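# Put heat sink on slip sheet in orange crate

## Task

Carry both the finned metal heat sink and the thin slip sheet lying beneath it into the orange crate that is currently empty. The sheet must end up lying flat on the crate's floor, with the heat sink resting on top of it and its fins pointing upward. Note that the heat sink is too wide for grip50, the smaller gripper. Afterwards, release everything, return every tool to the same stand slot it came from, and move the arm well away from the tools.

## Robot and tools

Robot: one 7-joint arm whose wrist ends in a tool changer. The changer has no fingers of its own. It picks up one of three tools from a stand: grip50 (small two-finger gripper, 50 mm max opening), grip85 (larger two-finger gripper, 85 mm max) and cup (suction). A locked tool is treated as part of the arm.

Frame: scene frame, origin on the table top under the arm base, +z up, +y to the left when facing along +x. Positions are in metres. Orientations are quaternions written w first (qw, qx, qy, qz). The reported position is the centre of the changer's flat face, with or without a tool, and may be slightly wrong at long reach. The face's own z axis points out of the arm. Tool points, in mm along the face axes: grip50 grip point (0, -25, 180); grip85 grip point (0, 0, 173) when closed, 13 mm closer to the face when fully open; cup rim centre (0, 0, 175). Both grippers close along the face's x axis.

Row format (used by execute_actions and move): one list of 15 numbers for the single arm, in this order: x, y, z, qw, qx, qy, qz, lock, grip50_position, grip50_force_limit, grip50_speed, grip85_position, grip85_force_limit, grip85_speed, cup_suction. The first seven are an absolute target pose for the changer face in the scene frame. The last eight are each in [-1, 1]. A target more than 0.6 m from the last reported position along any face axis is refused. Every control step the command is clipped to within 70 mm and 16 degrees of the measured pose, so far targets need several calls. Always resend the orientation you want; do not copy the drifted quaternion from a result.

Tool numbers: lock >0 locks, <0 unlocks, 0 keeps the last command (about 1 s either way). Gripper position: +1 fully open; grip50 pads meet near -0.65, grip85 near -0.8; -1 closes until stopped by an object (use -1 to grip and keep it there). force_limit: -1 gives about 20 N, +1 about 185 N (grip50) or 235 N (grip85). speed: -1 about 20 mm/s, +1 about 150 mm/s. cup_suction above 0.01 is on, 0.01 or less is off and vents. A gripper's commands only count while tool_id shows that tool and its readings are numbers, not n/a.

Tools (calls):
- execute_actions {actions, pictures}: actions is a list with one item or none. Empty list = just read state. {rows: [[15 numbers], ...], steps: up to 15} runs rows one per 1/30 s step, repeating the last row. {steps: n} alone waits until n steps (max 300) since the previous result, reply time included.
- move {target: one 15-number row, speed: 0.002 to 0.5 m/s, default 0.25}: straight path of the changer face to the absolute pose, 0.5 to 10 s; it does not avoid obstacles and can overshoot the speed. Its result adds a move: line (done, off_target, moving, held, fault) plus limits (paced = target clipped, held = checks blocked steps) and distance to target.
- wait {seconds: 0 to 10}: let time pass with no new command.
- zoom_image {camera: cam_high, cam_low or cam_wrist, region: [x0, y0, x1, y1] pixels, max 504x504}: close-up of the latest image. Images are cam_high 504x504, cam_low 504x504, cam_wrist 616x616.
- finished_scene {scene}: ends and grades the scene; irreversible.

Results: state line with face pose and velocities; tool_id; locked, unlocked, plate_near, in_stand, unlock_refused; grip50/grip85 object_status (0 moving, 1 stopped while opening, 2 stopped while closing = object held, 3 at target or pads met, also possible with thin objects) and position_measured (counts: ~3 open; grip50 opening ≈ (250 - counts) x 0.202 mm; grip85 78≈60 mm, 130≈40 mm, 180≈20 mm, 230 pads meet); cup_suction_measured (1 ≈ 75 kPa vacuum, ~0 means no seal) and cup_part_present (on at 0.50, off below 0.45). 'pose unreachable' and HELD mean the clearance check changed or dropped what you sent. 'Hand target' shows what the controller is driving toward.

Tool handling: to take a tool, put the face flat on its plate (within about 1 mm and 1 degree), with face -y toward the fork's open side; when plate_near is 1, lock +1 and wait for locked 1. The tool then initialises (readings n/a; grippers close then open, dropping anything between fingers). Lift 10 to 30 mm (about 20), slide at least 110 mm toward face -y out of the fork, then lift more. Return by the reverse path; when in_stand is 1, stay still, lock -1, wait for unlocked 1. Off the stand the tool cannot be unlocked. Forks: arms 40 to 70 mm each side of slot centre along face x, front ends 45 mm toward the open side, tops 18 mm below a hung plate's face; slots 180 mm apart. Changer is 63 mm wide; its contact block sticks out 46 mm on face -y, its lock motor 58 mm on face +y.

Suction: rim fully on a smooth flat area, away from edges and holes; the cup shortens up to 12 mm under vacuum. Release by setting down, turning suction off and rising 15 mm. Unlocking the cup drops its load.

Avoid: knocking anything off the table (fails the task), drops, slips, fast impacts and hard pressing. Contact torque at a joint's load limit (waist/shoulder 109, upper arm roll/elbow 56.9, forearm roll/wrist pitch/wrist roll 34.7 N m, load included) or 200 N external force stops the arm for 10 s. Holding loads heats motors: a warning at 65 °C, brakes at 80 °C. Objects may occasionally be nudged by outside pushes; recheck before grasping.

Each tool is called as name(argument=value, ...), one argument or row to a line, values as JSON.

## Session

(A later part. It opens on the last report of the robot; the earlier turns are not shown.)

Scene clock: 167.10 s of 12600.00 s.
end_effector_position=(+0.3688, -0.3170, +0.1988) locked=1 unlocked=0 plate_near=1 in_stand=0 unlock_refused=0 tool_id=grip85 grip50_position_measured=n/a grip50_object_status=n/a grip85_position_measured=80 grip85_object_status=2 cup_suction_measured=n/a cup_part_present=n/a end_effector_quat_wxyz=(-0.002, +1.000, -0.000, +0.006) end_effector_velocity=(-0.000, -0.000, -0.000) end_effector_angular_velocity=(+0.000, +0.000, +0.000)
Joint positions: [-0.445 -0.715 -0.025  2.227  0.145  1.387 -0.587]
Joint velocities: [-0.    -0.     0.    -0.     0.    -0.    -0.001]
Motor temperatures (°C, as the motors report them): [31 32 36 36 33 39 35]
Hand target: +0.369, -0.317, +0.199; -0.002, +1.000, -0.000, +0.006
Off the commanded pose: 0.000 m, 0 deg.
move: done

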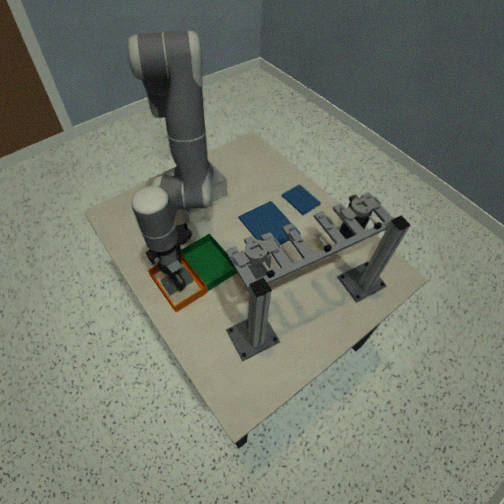

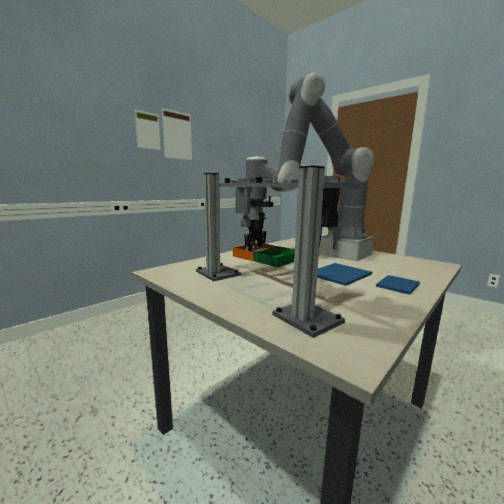

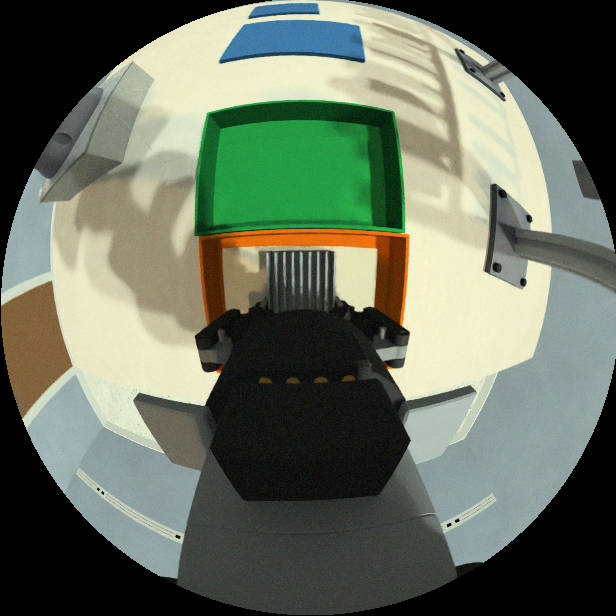

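move(
  target=[0.369,-0.317,0.1965,-0.002,1,0,0.006,0,0,0,0,-1,-0.3,-0.6,0],
  speed=0.005,
)

move(
  target=[0.369,-0.317,0.1965,-0.002,1,0,0.006,0,0,0,0,0.7,-0.3,-0.6,0],
  speed=0.005,
)

move(
  target=[0.369,-0.317,0.28,-0.002,1,0,0.006,0,0,0,0,0.7,-0.3,-0.6,0],
  speed=0.06,
)

Scene clock: 168.57 s of 12600.00 s.
end_effector_position=(+0.3697, -0.3177, +0.1978) locked=1 unlocked=0 plate_near=1 in_stand=0 unlock_refused=0 tool_id=grip85 grip50_position_measured=n/a grip50_object_status=n/a grip85_position_measured=80 grip85_object_status=2 cup_suction_measured=n/a cup_part_present=n/a end_effector_quat_wxyz=(-0.001, +1.000, -0.000, +0.008) end_effector_velocity=(-0.000, -0.000, -0.000) end_effector_angular_velocity=(+0.000, +0.000, -0.000)
Joint positions: [-0.447 -0.719 -0.024  2.225  0.145  1.394 -0.588]
Joint velocities: [-0. -0. -0.  0.  0. -0. -0.]
Motor temperatures (°C, as the motors report them): [31 32 36 36 33 39 35]
Hand target: +0.369, -0.317, +0.197; -0.002, +1.000, -0.000, +0.006
Off the commanded pose: 0.002 m, 0 deg.
move: done

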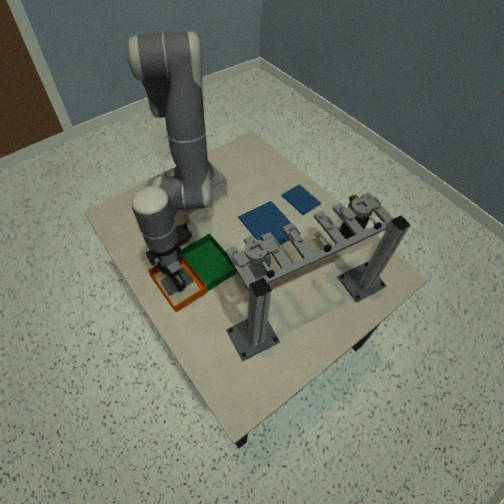

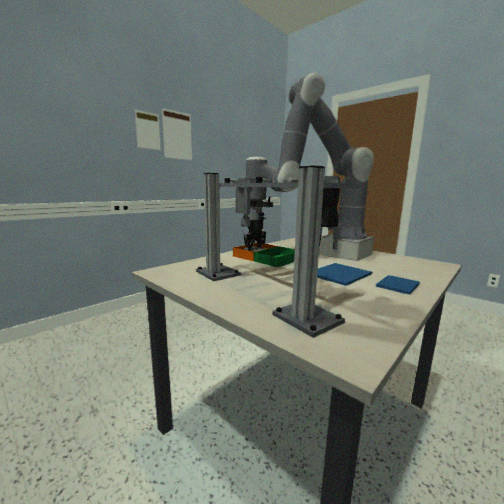

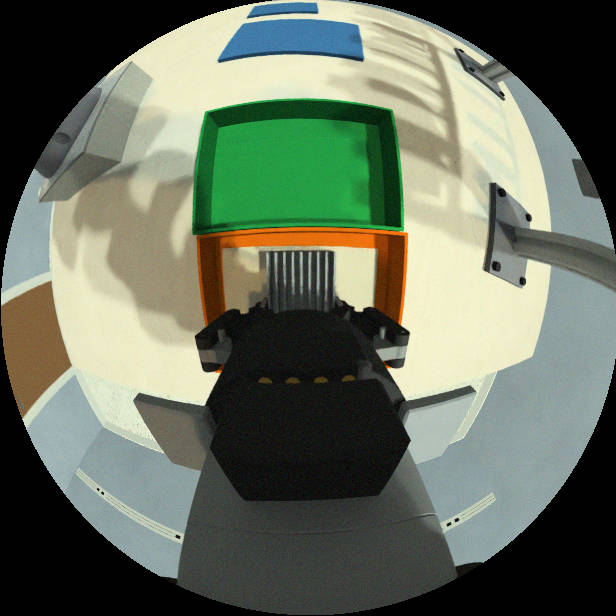

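Scene clock: 169.27 s of 12600.00 s.
end_effector_position=(+0.3691, -0.3172, +0.1966) locked=1 unlocked=0 plate_near=1 in_stand=0 unlock_refused=0 tool_id=grip85 grip50_position_measured=n/a grip50_object_status=n/a grip85_position_measured=41 grip85_object_status=0 cup_suction_measured=n/a cup_part_present=n/a end_effector_quat_wxyz=(-0.002, +1.000, -0.000, +0.006) end_effector_velocity=(+0.000, -0.000, +0.000) end_effector_angular_velocity=(-0.000, -0.000, -0.000)
Joint positions: [-0.447 -0.722 -0.024  2.225  0.145  1.393 -0.588]
Joint velocities: [-0.  0.  0. -0. -0. -0.  0.]
Motor temperatures (°C, as the motors report them): [31 32 36 36 33 39 35]
Hand target: +0.369, -0.317, +0.196; -0.002, +1.000, -0.000, +0.006
Off the commanded pose: 0.000 m, 0 deg.
move: done

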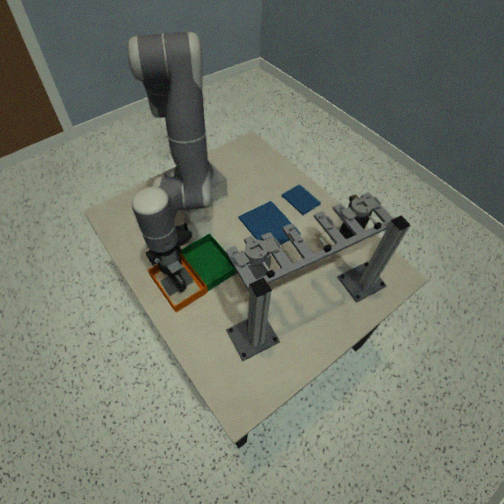

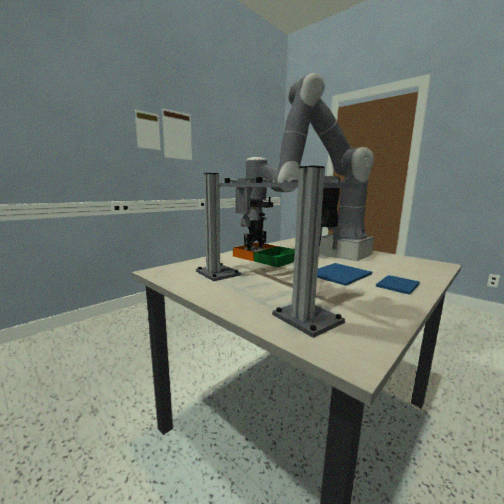

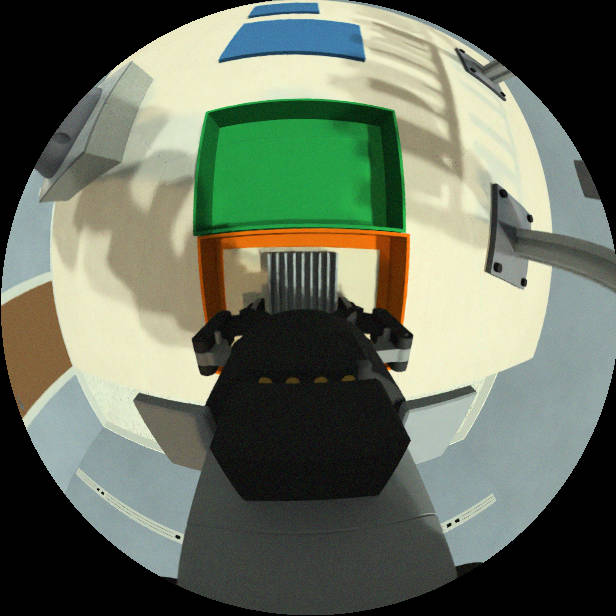

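Scene clock: 170.93 s of 12600.00 s.
end_effector_position=(+0.3689, -0.3169, +0.2802) locked=1 unlocked=0 plate_near=1 in_stand=0 unlock_refused=0 tool_id=grip85 grip50_position_measured=n/a grip50_object_status=n/a grip85_position_measured=41 grip85_object_status=3 cup_suction_measured=n/a cup_part_present=n/a end_effector_quat_wxyz=(-0.002, +1.000, +0.000, +0.006) end_effector_velocity=(-0.000, -0.000, -0.000) end_effector_angular_velocity=(+0.000, +0.000, -0.001)
Joint positions: [-0.42  -0.475 -0.063  2.277  0.107  1.198 -0.557]
Joint velocities: [-0.    -0.001  0.    -0.     0.    -0.     0.001]
Motor temperatures (°C, as the motors report them): [31 32 36 36 33 39 35]
Hand target: +0.369, -0.317, +0.280; -0.002, +1.000, +0.000, +0.006
Off the commanded pose: 0.000 m, 0 deg.
move: done

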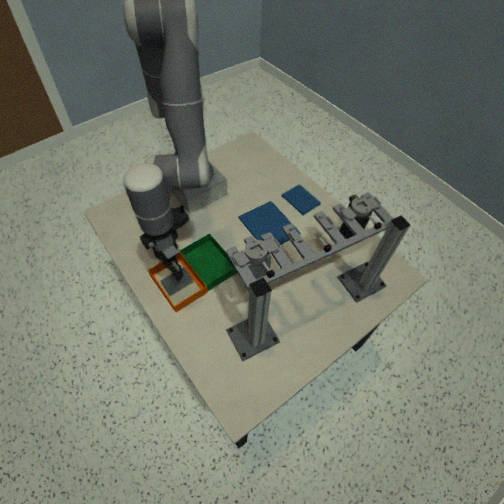

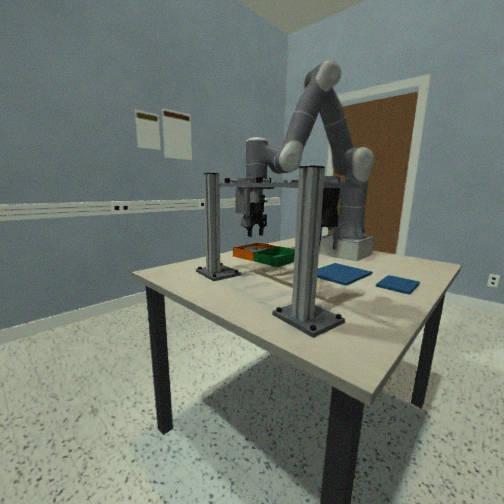

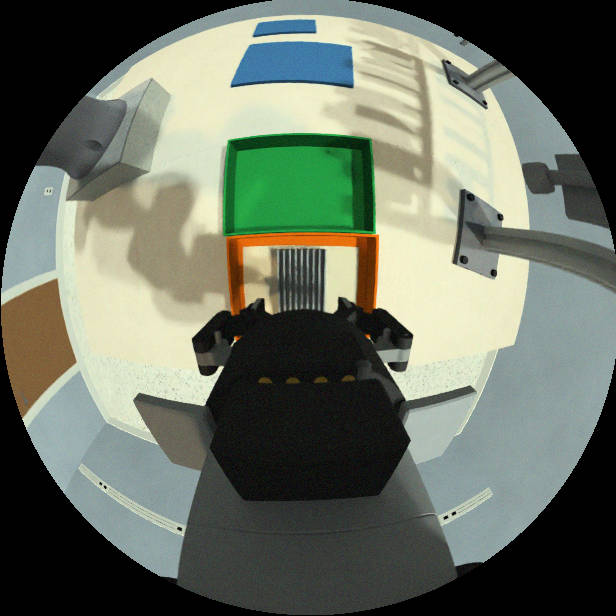

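move(
  target=[0.40,-0.2,0.385,0.003,0.76,0.65,0.010,0,0,0,0,0.7,-0.3,-0.6,0],
  speed=0.2,
)

move(
  target=[0.515,0.052,0.385,0.003,0.76,0.65,0.010,0,0,0,0,0.7,-0.3,-0.6,0],
  speed=0.2,
)

move(
  target=[0.6394,0.0324,0.385,0.003,0.76,0.65,0.010,0,0,0,0,0.7,-0.3,-0.6,0],
  speed=0.06,
)

move(
  target=[0.6394,0.0324,0.368,0.003,0.76,0.65,0.010,0,0,0,0,0.7,-0.3,-0.6,0],
  speed=0.015,
)

move(
  target=[0.6394,0.0324,0.3648,0.003,0.76,0.65,0.010,0,0,0,0,0.7,-0.3,-0.6,0],
  speed=0.006,
)

Scene clock: 177.47 s of 12600.00 s.
end_effector_position=(+0.3994, -0.1993, +0.3853) locked=1 unlocked=0 plate_near=1 in_stand=0 unlock_refused=0 tool_id=grip85 grip50_position_measured=n/a grip50_object_status=n/a grip85_position_measured=41 grip85_object_status=3 cup_suction_measured=n/a cup_part_present=n/a end_effector_quat_wxyz=(+0.003, +0.760, +0.650, +0.010) end_effector_velocity=(-0.000, -0.000, -0.000) end_effector_angular_velocity=(-0.000, +0.000, +0.000)
Joint positions: [-0.469 -0.151  0.237  2.341 -0.039  0.943 -1.6  ]
Joint velocities: [-0.    -0.    -0.     0.    -0.    -0.    -0.001]
Motor temperatures (°C, as the motors report them): [31 32 36 36 33 39 35]
Hand target: +0.399, -0.199, +0.385; +0.003, +0.760, +0.650, +0.010
Off the commanded pose: 0.001 m, 0 deg.
move: done

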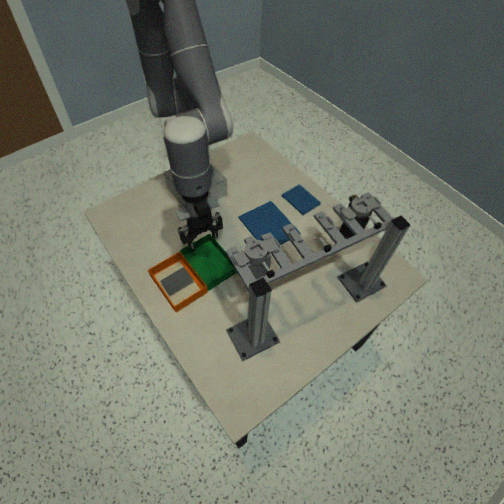

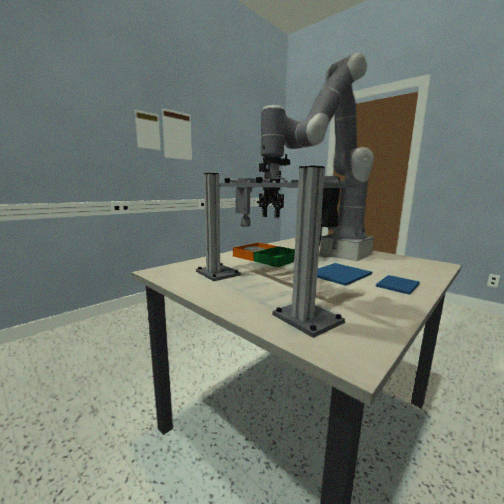

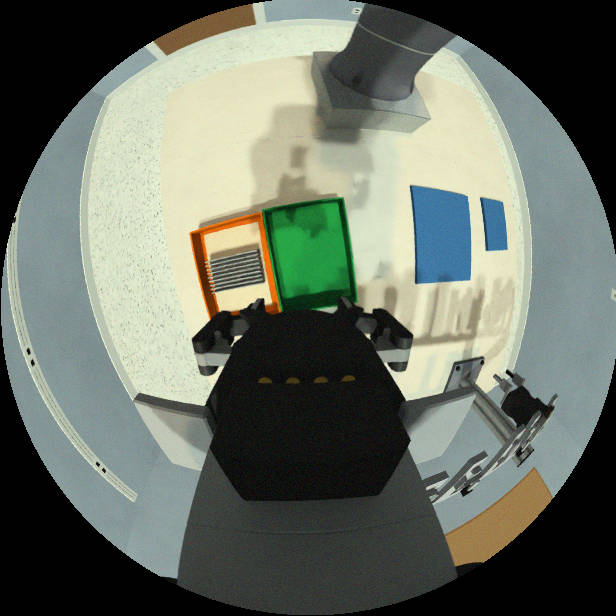

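Scene clock: 179.23 s of 12600.00 s.
end_effector_position=(+0.5141, +0.0531, +0.3853) locked=1 unlocked=0 plate_near=1 in_stand=0 unlock_refused=0 tool_id=grip85 grip50_position_measured=n/a grip50_object_status=n/a grip85_position_measured=41 grip85_object_status=3 cup_suction_measured=n/a cup_part_present=n/a end_effector_quat_wxyz=(+0.001, +0.760, +0.650, +0.011) end_effector_velocity=(-0.000, -0.000, -0.000) end_effector_angular_velocity=(+0.000, +0.000, -0.000)
Joint positions: [-0.079 -0.323  0.383  2.144 -0.189  0.895 -0.965]
Joint velocities: [-0.  0.  0.  0.  0. -0. -0.]
Motor temperatures (°C, as the motors report them): [31 32 36 36 33 39 35]
Hand target: +0.514, +0.053, +0.385; +0.001, +0.760, +0.650, +0.011
Off the commanded pose: 0.001 m, 0 deg.
move: done

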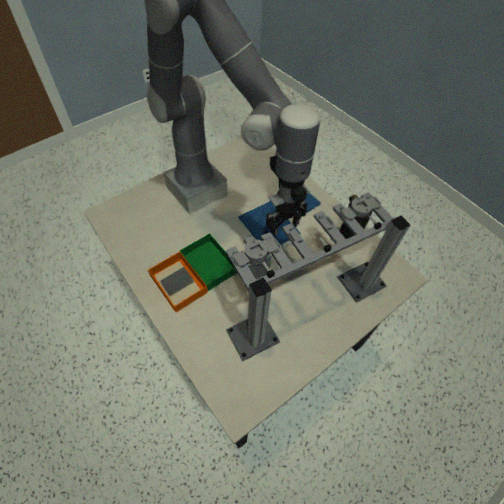

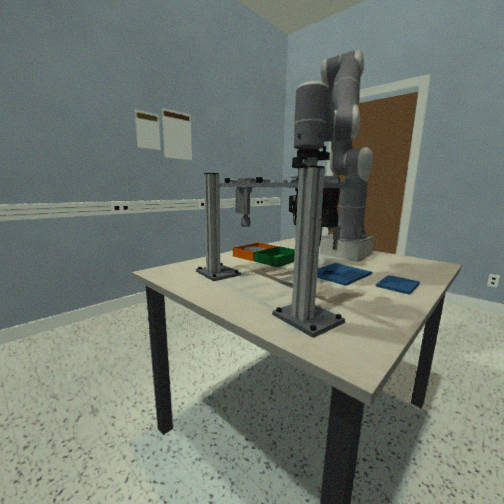

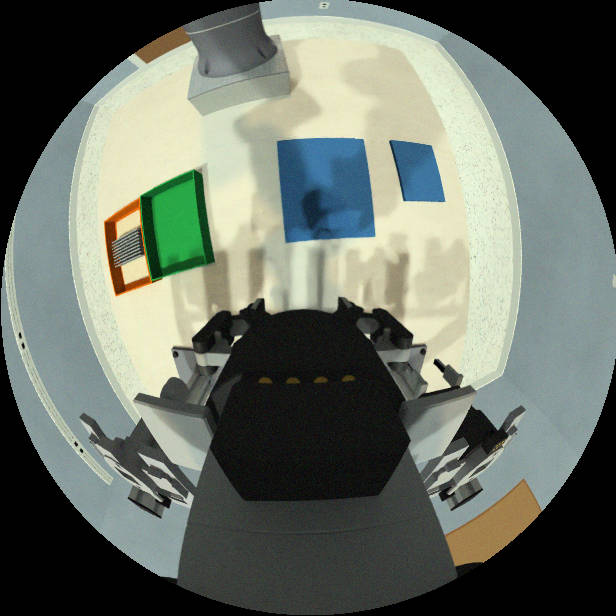

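Scene clock: 181.63 s of 12600.00 s.
end_effector_position=(+0.6395, +0.0325, +0.3855) locked=1 unlocked=0 plate_near=1 in_stand=0 unlock_refused=0 tool_id=grip85 grip50_position_measured=n/a grip50_object_status=n/a grip85_position_measured=41 grip85_object_status=3 cup_suction_measured=n/a cup_part_present=n/a end_effector_quat_wxyz=(+0.003, +0.760, +0.650, +0.010) end_effector_velocity=(+0.000, -0.000, +0.000) end_effector_angular_velocity=(+0.000, -0.000, -0.000)
Joint positions: [-0.072 -0.554  0.322  1.772 -0.23   0.748 -1.039]
Joint velocities: [-0.  0.  0. -0.  0. -0.  0.]
Motor temperatures (°C, as the motors report them): [31 32 36 36 33 39 35]
Hand target: +0.639, +0.033, +0.386; +0.003, +0.760, +0.650, +0.010
Off the commanded pose: 0.001 m, 0 deg.
move: done

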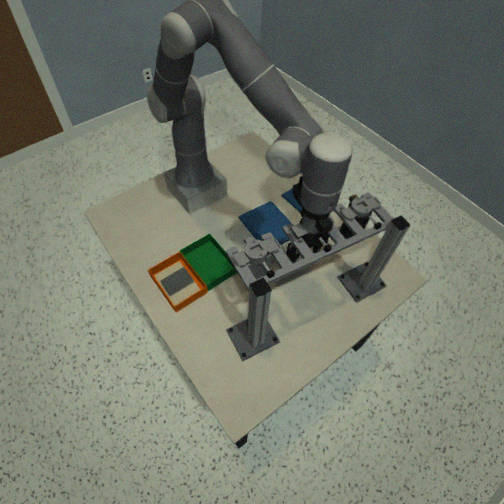

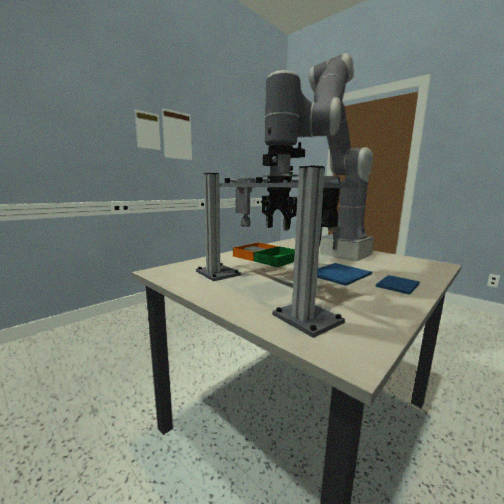

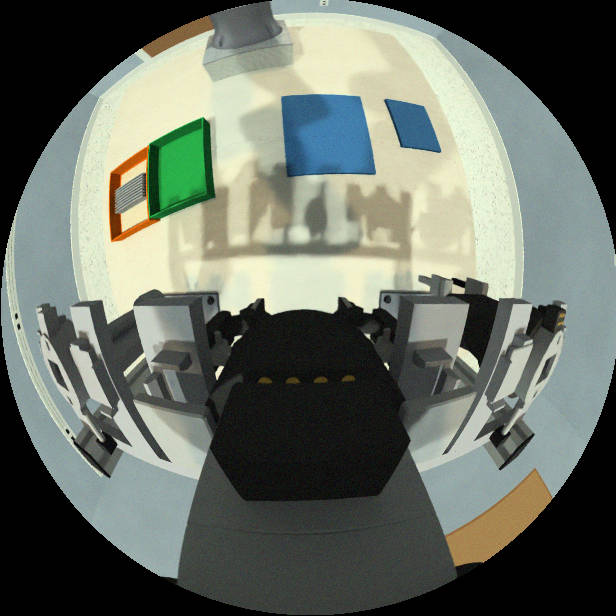

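Scene clock: 183.03 s of 12600.00 s.
end_effector_position=(+0.6392, +0.0325, +0.3677) locked=1 unlocked=0 plate_near=1 in_stand=1 unlock_refused=0 tool_id=grip85 grip50_position_measured=n/a grip50_object_status=n/a grip85_position_measured=41 grip85_object_status=3 cup_suction_measured=n/a cup_part_present=n/a end_effector_quat_wxyz=(+0.003, +0.760, +0.650, +0.010) end_effector_velocity=(+0.000, +0.000, -0.000) end_effector_angular_velocity=(+0.000, -0.001, -0.000)
Joint positions: [-0.067 -0.581  0.312  1.785 -0.241  0.786 -1.032]
Joint velocities: [ 0.    -0.    -0.     0.     0.     0.001  0.   ]
Motor temperatures (°C, as the motors report them): [31 32 36 36 33 39 35]
Hand target: +0.639, +0.032, +0.368; +0.003, +0.760, +0.650, +0.010
Off the commanded pose: 0.000 m, 0 deg.
move: done

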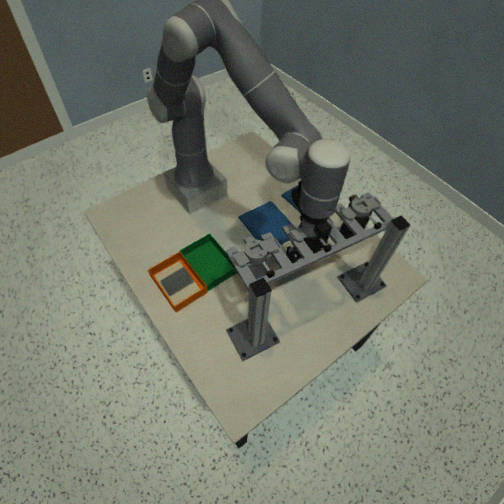

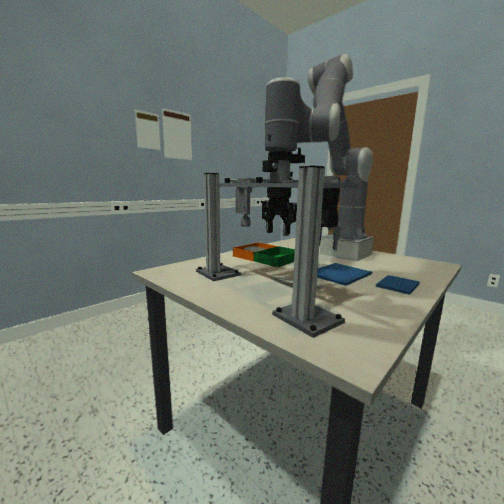

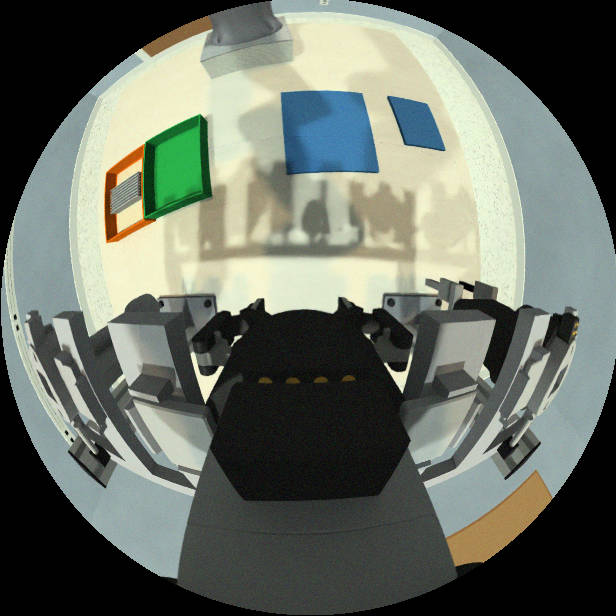

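Scene clock: 183.73 s of 12600.00 s.
end_effector_position=(+0.6392, +0.0325, +0.3652) locked=1 unlocked=0 plate_near=1 in_stand=1 unlock_refused=0 tool_id=grip85 grip50_position_measured=n/a grip50_object_status=n/a grip85_position_measured=41 grip85_object_status=3 cup_suction_measured=n/a cup_part_present=n/a end_effector_quat_wxyz=(+0.003, +0.760, +0.650, +0.010) end_effector_velocity=(+0.000, +0.000, +0.000) end_effector_angular_velocity=(+0.000, -0.001, +0.001)
Joint positions: [-0.066 -0.584  0.31   1.787 -0.243  0.793 -1.03 ]
Joint velocities: [ 0.     0.     0.    -0.    -0.     0.001 -0.001]
Motor temperatures (°C, as the motors report them): [31 32 36 36 33 39 35]
Hand target: +0.639, +0.032, +0.365; +0.003, +0.760, +0.650, +0.010
Off the commanded pose: 0.000 m, 0 deg.
move: done

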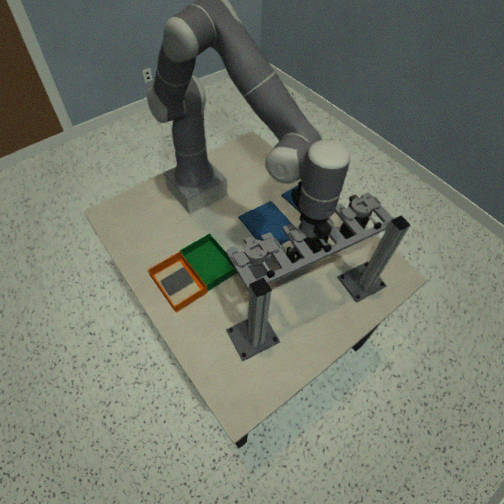

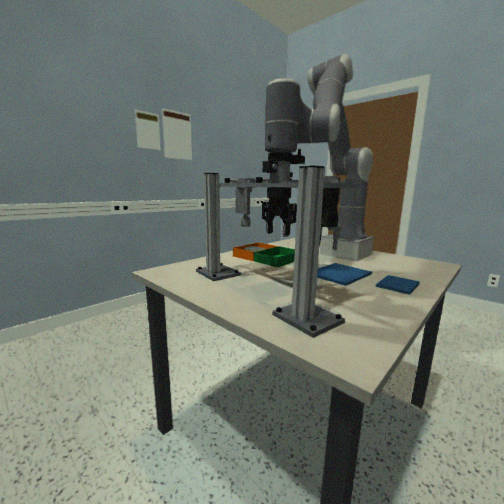

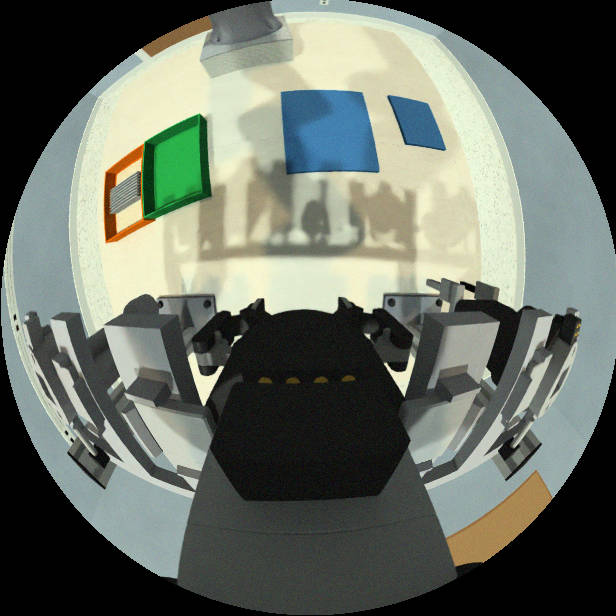

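execute_actions(
  actions=[
    {"rows":[[0.6394,0.0324,0.3648,0.003,0.76,0.65,0.010,-1,0,0,0,0.7,-0.3,-0.6,0]],"steps":15},
  ],
  pictures=false,
)

execute_actions(
  actions=[
    {"rows":[[0.6394,0.0324,0.3648,0.003,0.76,0.65,0.010,-1,0,0,0,0.7,-0.3,-0.6,0]],"steps":15},
  ],
  pictures=false,
)

execute_actions(
  actions=[
    {"rows":[[0.6394,0.0324,0.3648,0.003,0.76,0.65,0.010,-1,0,0,0,0.7,-0.3,-0.6,0]],"steps":10},
  ],
  pictures=false,
)

Scene clock: 185.03 s of 12600.00 s.
end_effector_position=(+0.6393, +0.0326, +0.3649) locked=0 unlocked=0 plate_near=1 in_stand=1 unlock_refused=0 tool_id=none grip50_position_measured=n/a grip50_object_status=n/a grip85_position_measured=n/a grip85_object_status=n/a cup_suction_measured=n/a cup_part_present=n/a end_effector_quat_wxyz=(+0.003, +0.760, +0.650, +0.010) end_effector_velocity=(-0.000, +0.000, -0.000) end_effector_angular_velocity=(-0.000, +0.001, +0.001)
Joint positions: [-0.066 -0.585  0.31   1.788 -0.244  0.794 -1.03 ]
Joint velocities: [ 0. -0. -0.  0. -0. -0. -0.]
Motor temperatures (°C, as the motors report them): [31 32 36 36 33 39 35]
Hand target: +0.639, +0.032, +0.365; +0.003, +0.760, +0.650, +0.010
Off the commanded pose: 0.000 m, 0 deg.
Steps of this call (steps 1 to 24: nothing new was sent; steps 25 to 39: all 15 steps of this action). Readings (end_effector_position | what the end effector reports):
25: (+0.6391, +0.0325, +0.3650) | locked=1 unlocked=0 plate_near=1 in_stand=1 unlock_refused=0 tool_id=grip85 grip50_position_measured=n/a grip50_object_status=n/a grip85_position_measured=41 grip85_object_status=3 cup_suction_measured=n/a cup_part_present=n/a
26: (+0.6391, +0.0325, +0.3650) | locked=1 unlocked=0 plate_near=1 in_stand=1 unlock_refused=0 tool_id=grip85 grip50_position_measured=n/a grip50_object_status=n/a grip85_position_measured=41 grip85_object_status=3 cup_suction_measured=n/a cup_part_present=n/a
28: (+0.6391, +0.0325, +0.3650) | locked=1 unlocked=0 plate_near=1 in_stand=1 unlock_refused=0 tool_id=grip85 grip50_position_measured=n/a grip50_object_status=n/a grip85_position_measured=41 grip85_object_status=3 cup_suction_measured=n/a cup_part_present=n/a
32: (+0.6392, +0.0326, +0.3649) | locked=0 unlocked=0 plate_near=1 in_stand=1 unlock_refused=0 tool_id=none grip50_position_measured=n/a grip50_object_status=n/a grip85_position_measured=n/a grip85_object_status=n/a cup_suction_measured=n/a cup_part_present=n/a
39: the state above

Scene clock: 185.53 s of 12600.00 s.
end_effector_position=(+0.6393, +0.0326, +0.3649) locked=0 unlocked=1 plate_near=1 in_stand=1 unlock_refused=0 tool_id=none grip50_position_measured=n/a grip50_object_status=n/a grip85_position_measured=n/a grip85_object_status=n/a cup_suction_measured=n/a cup_part_present=n/a end_effector_quat_wxyz=(+0.003, +0.760, +0.650, +0.010) end_effector_velocity=(+0.000, +0.000, +0.000) end_effector_angular_velocity=(-0.000, -0.000, -0.000)
Joint positions: [-0.066 -0.585  0.31   1.788 -0.244  0.794 -1.03 ]
Joint velocities: [ 0.     0.    -0.     0.    -0.     0.     0.001]
Motor temperatures (°C, as the motors report them): [31 32 36 36 33 39 35]
Hand target: +0.639, +0.032, +0.365; +0.003, +0.760, +0.650, +0.010
Off the commanded pose: 0.000 m, 0 deg.
Steps of this call (steps 1 to 15: all 15 steps of this action). Readings (end_effector_position | what the end effector reports):
1: (+0.6393, +0.0326, +0.3649) | locked=0 unlocked=0 plate_near=1 in_stand=1 unlock_refused=0 tool_id=none grip50_position_measured=n/a grip50_object_status=n/a grip85_position_measured=n/a grip85_object_status=n/a cup_suction_measured=n/a cup_part_present=n/a
2: (+0.6393, +0.0326, +0.3649) | locked=0 unlocked=0 plate_near=1 in_stand=1 unlock_refused=0 tool_id=none grip50_position_measured=n/a grip50_object_status=n/a grip85_position_measured=n/a grip85_object_status=n/a cup_suction_measured=n/a cup_part_present=n/a
4: (+0.6393, +0.0326, +0.3649) | locked=0 unlocked=0 plate_near=1 in_stand=1 unlock_refused=0 tool_id=none grip50_position_measured=n/a grip50_object_status=n/a grip85_position_measured=n/a grip85_object_status=n/a cup_suction_measured=n/a cup_part_present=n/a
8: (+0.6393, +0.0326, +0.3649) | locked=0 unlocked=0 plate_near=1 in_stand=1 unlock_refused=0 tool_id=none grip50_position_measured=n/a grip50_object_status=n/a grip85_position_measured=n/a grip85_object_status=n/a cup_suction_measured=n/a cup_part_present=n/a
15: the state above

Scene clock: 185.87 s of 12600.00 s.
end_effector_position=(+0.6393, +0.0326, +0.3649) locked=0 unlocked=1 plate_near=1 in_stand=1 unlock_refused=0 tool_id=none grip50_position_measured=n/a grip50_object_status=n/a grip85_position_measured=n/a grip85_object_status=n/a cup_suction_measured=n/a cup_part_present=n/a end_effector_quat_wxyz=(+0.003, +0.760, +0.650, +0.010) end_effector_velocity=(-0.000, -0.000, -0.000) end_effector_angular_velocity=(-0.000, +0.001, +0.000)
Joint positions: [-0.066 -0.585  0.31   1.788 -0.244  0.794 -1.03 ]
Joint velocities: [-0.    -0.     0.    -0.    -0.    -0.001 -0.   ]
Motor temperatures (°C, as the motors report them): [31 32 36 36 33 39 35]
Hand target: +0.639, +0.032, +0.365; +0.003, +0.760, +0.650, +0.010
Off the commanded pose: 0.000 m, 0 deg.
Steps of this call (steps 1 to 10: all 10 steps of this action). Readings (end_effector_position | what the end effector reports):
1: (+0.6393, +0.0326, +0.3649) | locked=0 unlocked=1 plate_near=1 in_stand=1 unlock_refused=0 tool_id=none grip50_position_measured=n/a grip50_object_status=n/a grip85_position_measured=n/a grip85_object_status=n/a cup_suction_measured=n/a cup_part_present=n/a
2: (+0.6393, +0.0326, +0.3649) | locked=0 unlocked=1 plate_near=1 in_stand=1 unlock_refused=0 tool_id=none grip50_position_measured=n/a grip50_object_status=n/a grip85_position_measured=n/a grip85_object_status=n/a cup_suction_measured=n/a cup_part_present=n/a
4: (+0.6393, +0.0326, +0.3649) | locked=0 unlocked=1 plate_near=1 in_stand=1 unlock_refused=0 tool_id=none grip50_position_measured=n/a grip50_object_status=n/a grip85_position_measured=n/a grip85_object_status=n/a cup_suction_measured=n/a cup_part_present=n/a
8: (+0.6393, +0.0326, +0.3649) | locked=0 unlocked=1 plate_near=1 in_stand=1 unlock_refused=0 tool_id=none grip50_position_measured=n/a grip50_object_status=n/a grip85_position_measured=n/a grip85_object_status=n/a cup_suction_measured=n/a cup_part_present=n/a
10: the state above

move(
  target=[0.6394,0.0324,0.42,0.003,0.76,0.65,0.010,0,0,0,0,0,0,0,0],
  speed=0.08,
)

move(
  target=[0.38,0.05,0.48,0.003,0.76,0.65,0.010,0,0,0,0,0,0,0,0],
  speed=0.2,
)

Scene clock: 187.27 s of 12600.00 s.
end_effector_position=(+0.6392, +0.0324, +0.4202) locked=0 unlocked=1 plate_near=0 in_stand=0 unlock_refused=0 tool_id=none grip50_position_measured=n/a grip50_object_status=n/a grip85_position_measured=n/a grip85_object_status=n/a cup_suction_measured=n/a cup_part_present=n/a end_effector_quat_wxyz=(+0.003, +0.760, +0.650, +0.010) end_effector_velocity=(-0.000, -0.000, -0.000) end_effector_angular_velocity=(+0.000, +0.000, -0.001)
Joint positions: [-0.083 -0.506  0.339  1.741 -0.209  0.67  -1.053]
Joint velocities: [-0.     0.    -0.     0.     0.    -0.     0.001]
Motor temperatures (°C, as the motors report them): [31 32 36 36 33 39 35]
Hand target: +0.639, +0.032, +0.420; +0.003, +0.760, +0.650, +0.010
Off the commanded pose: 0.000 m, 0 deg.
move: done

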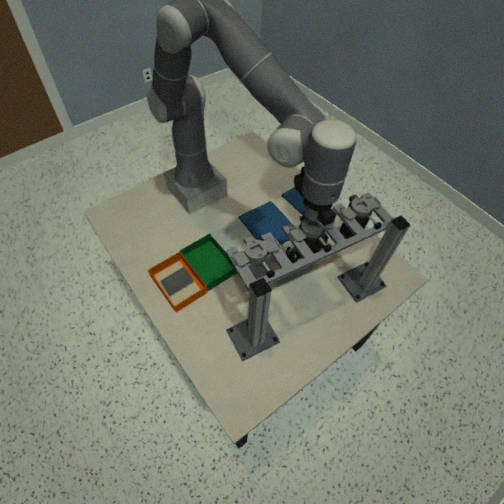

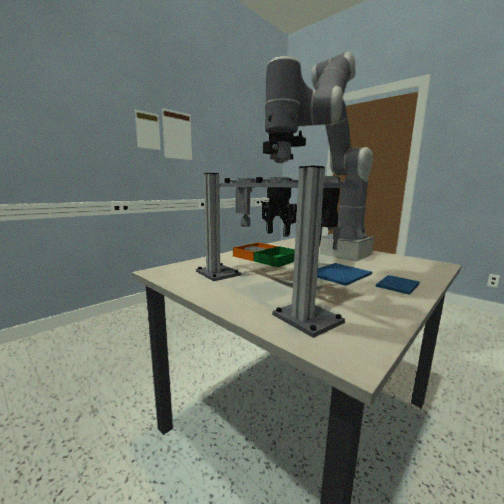

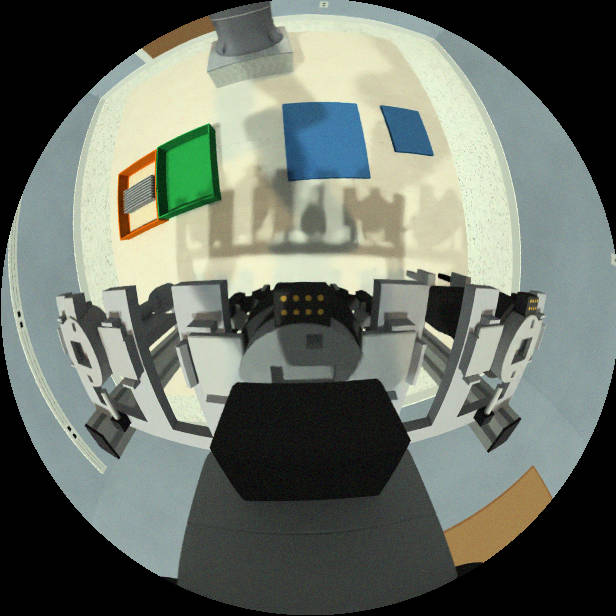

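Scene clock: 188.97 s of 12600.00 s.
end_effector_position=(+0.3795, +0.0497, +0.4788) locked=0 unlocked=1 plate_near=0 in_stand=0 unlock_refused=0 tool_id=none grip50_position_measured=n/a grip50_object_status=n/a grip85_position_measured=n/a grip85_object_status=n/a cup_suction_measured=n/a cup_part_present=n/a end_effector_quat_wxyz=(+0.003, +0.760, +0.650, +0.009) end_effector_velocity=(+0.000, -0.001, -0.001) end_effector_angular_velocity=(+0.001, +0.001, -0.001)
Joint positions: [-0.148  0.169  0.524  2.319  0.096  0.627 -1.082]
Joint velocities: [-0.001 -0.002 -0.     0.     0.001  0.001 -0.001]
Motor temperatures (°C, as the motors report them): [31 32 36 36 33 39 35]
Hand target: +0.380, +0.050, +0.479; +0.004, +0.760, +0.650, +0.009
Off the commanded pose: 0.001 m, 0 deg.
move: done

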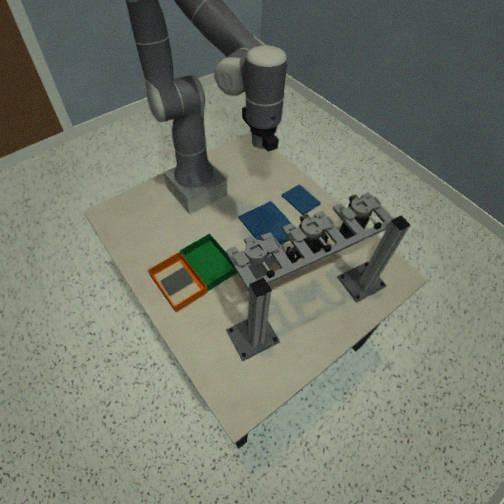

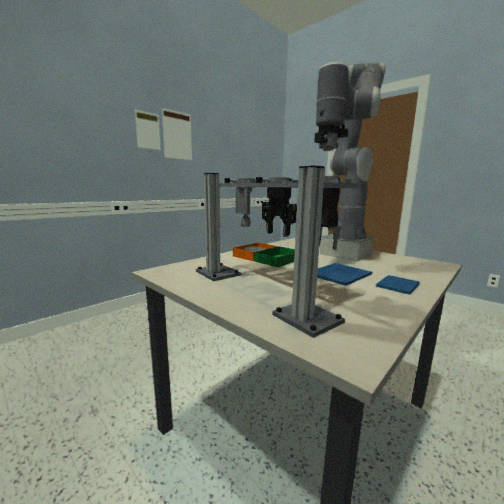

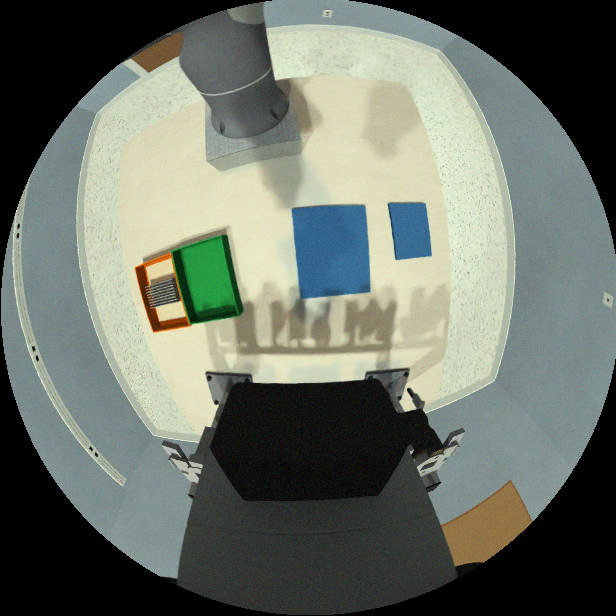

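finished_scene(
  scene=1,
)

The scene is finished: the task was done.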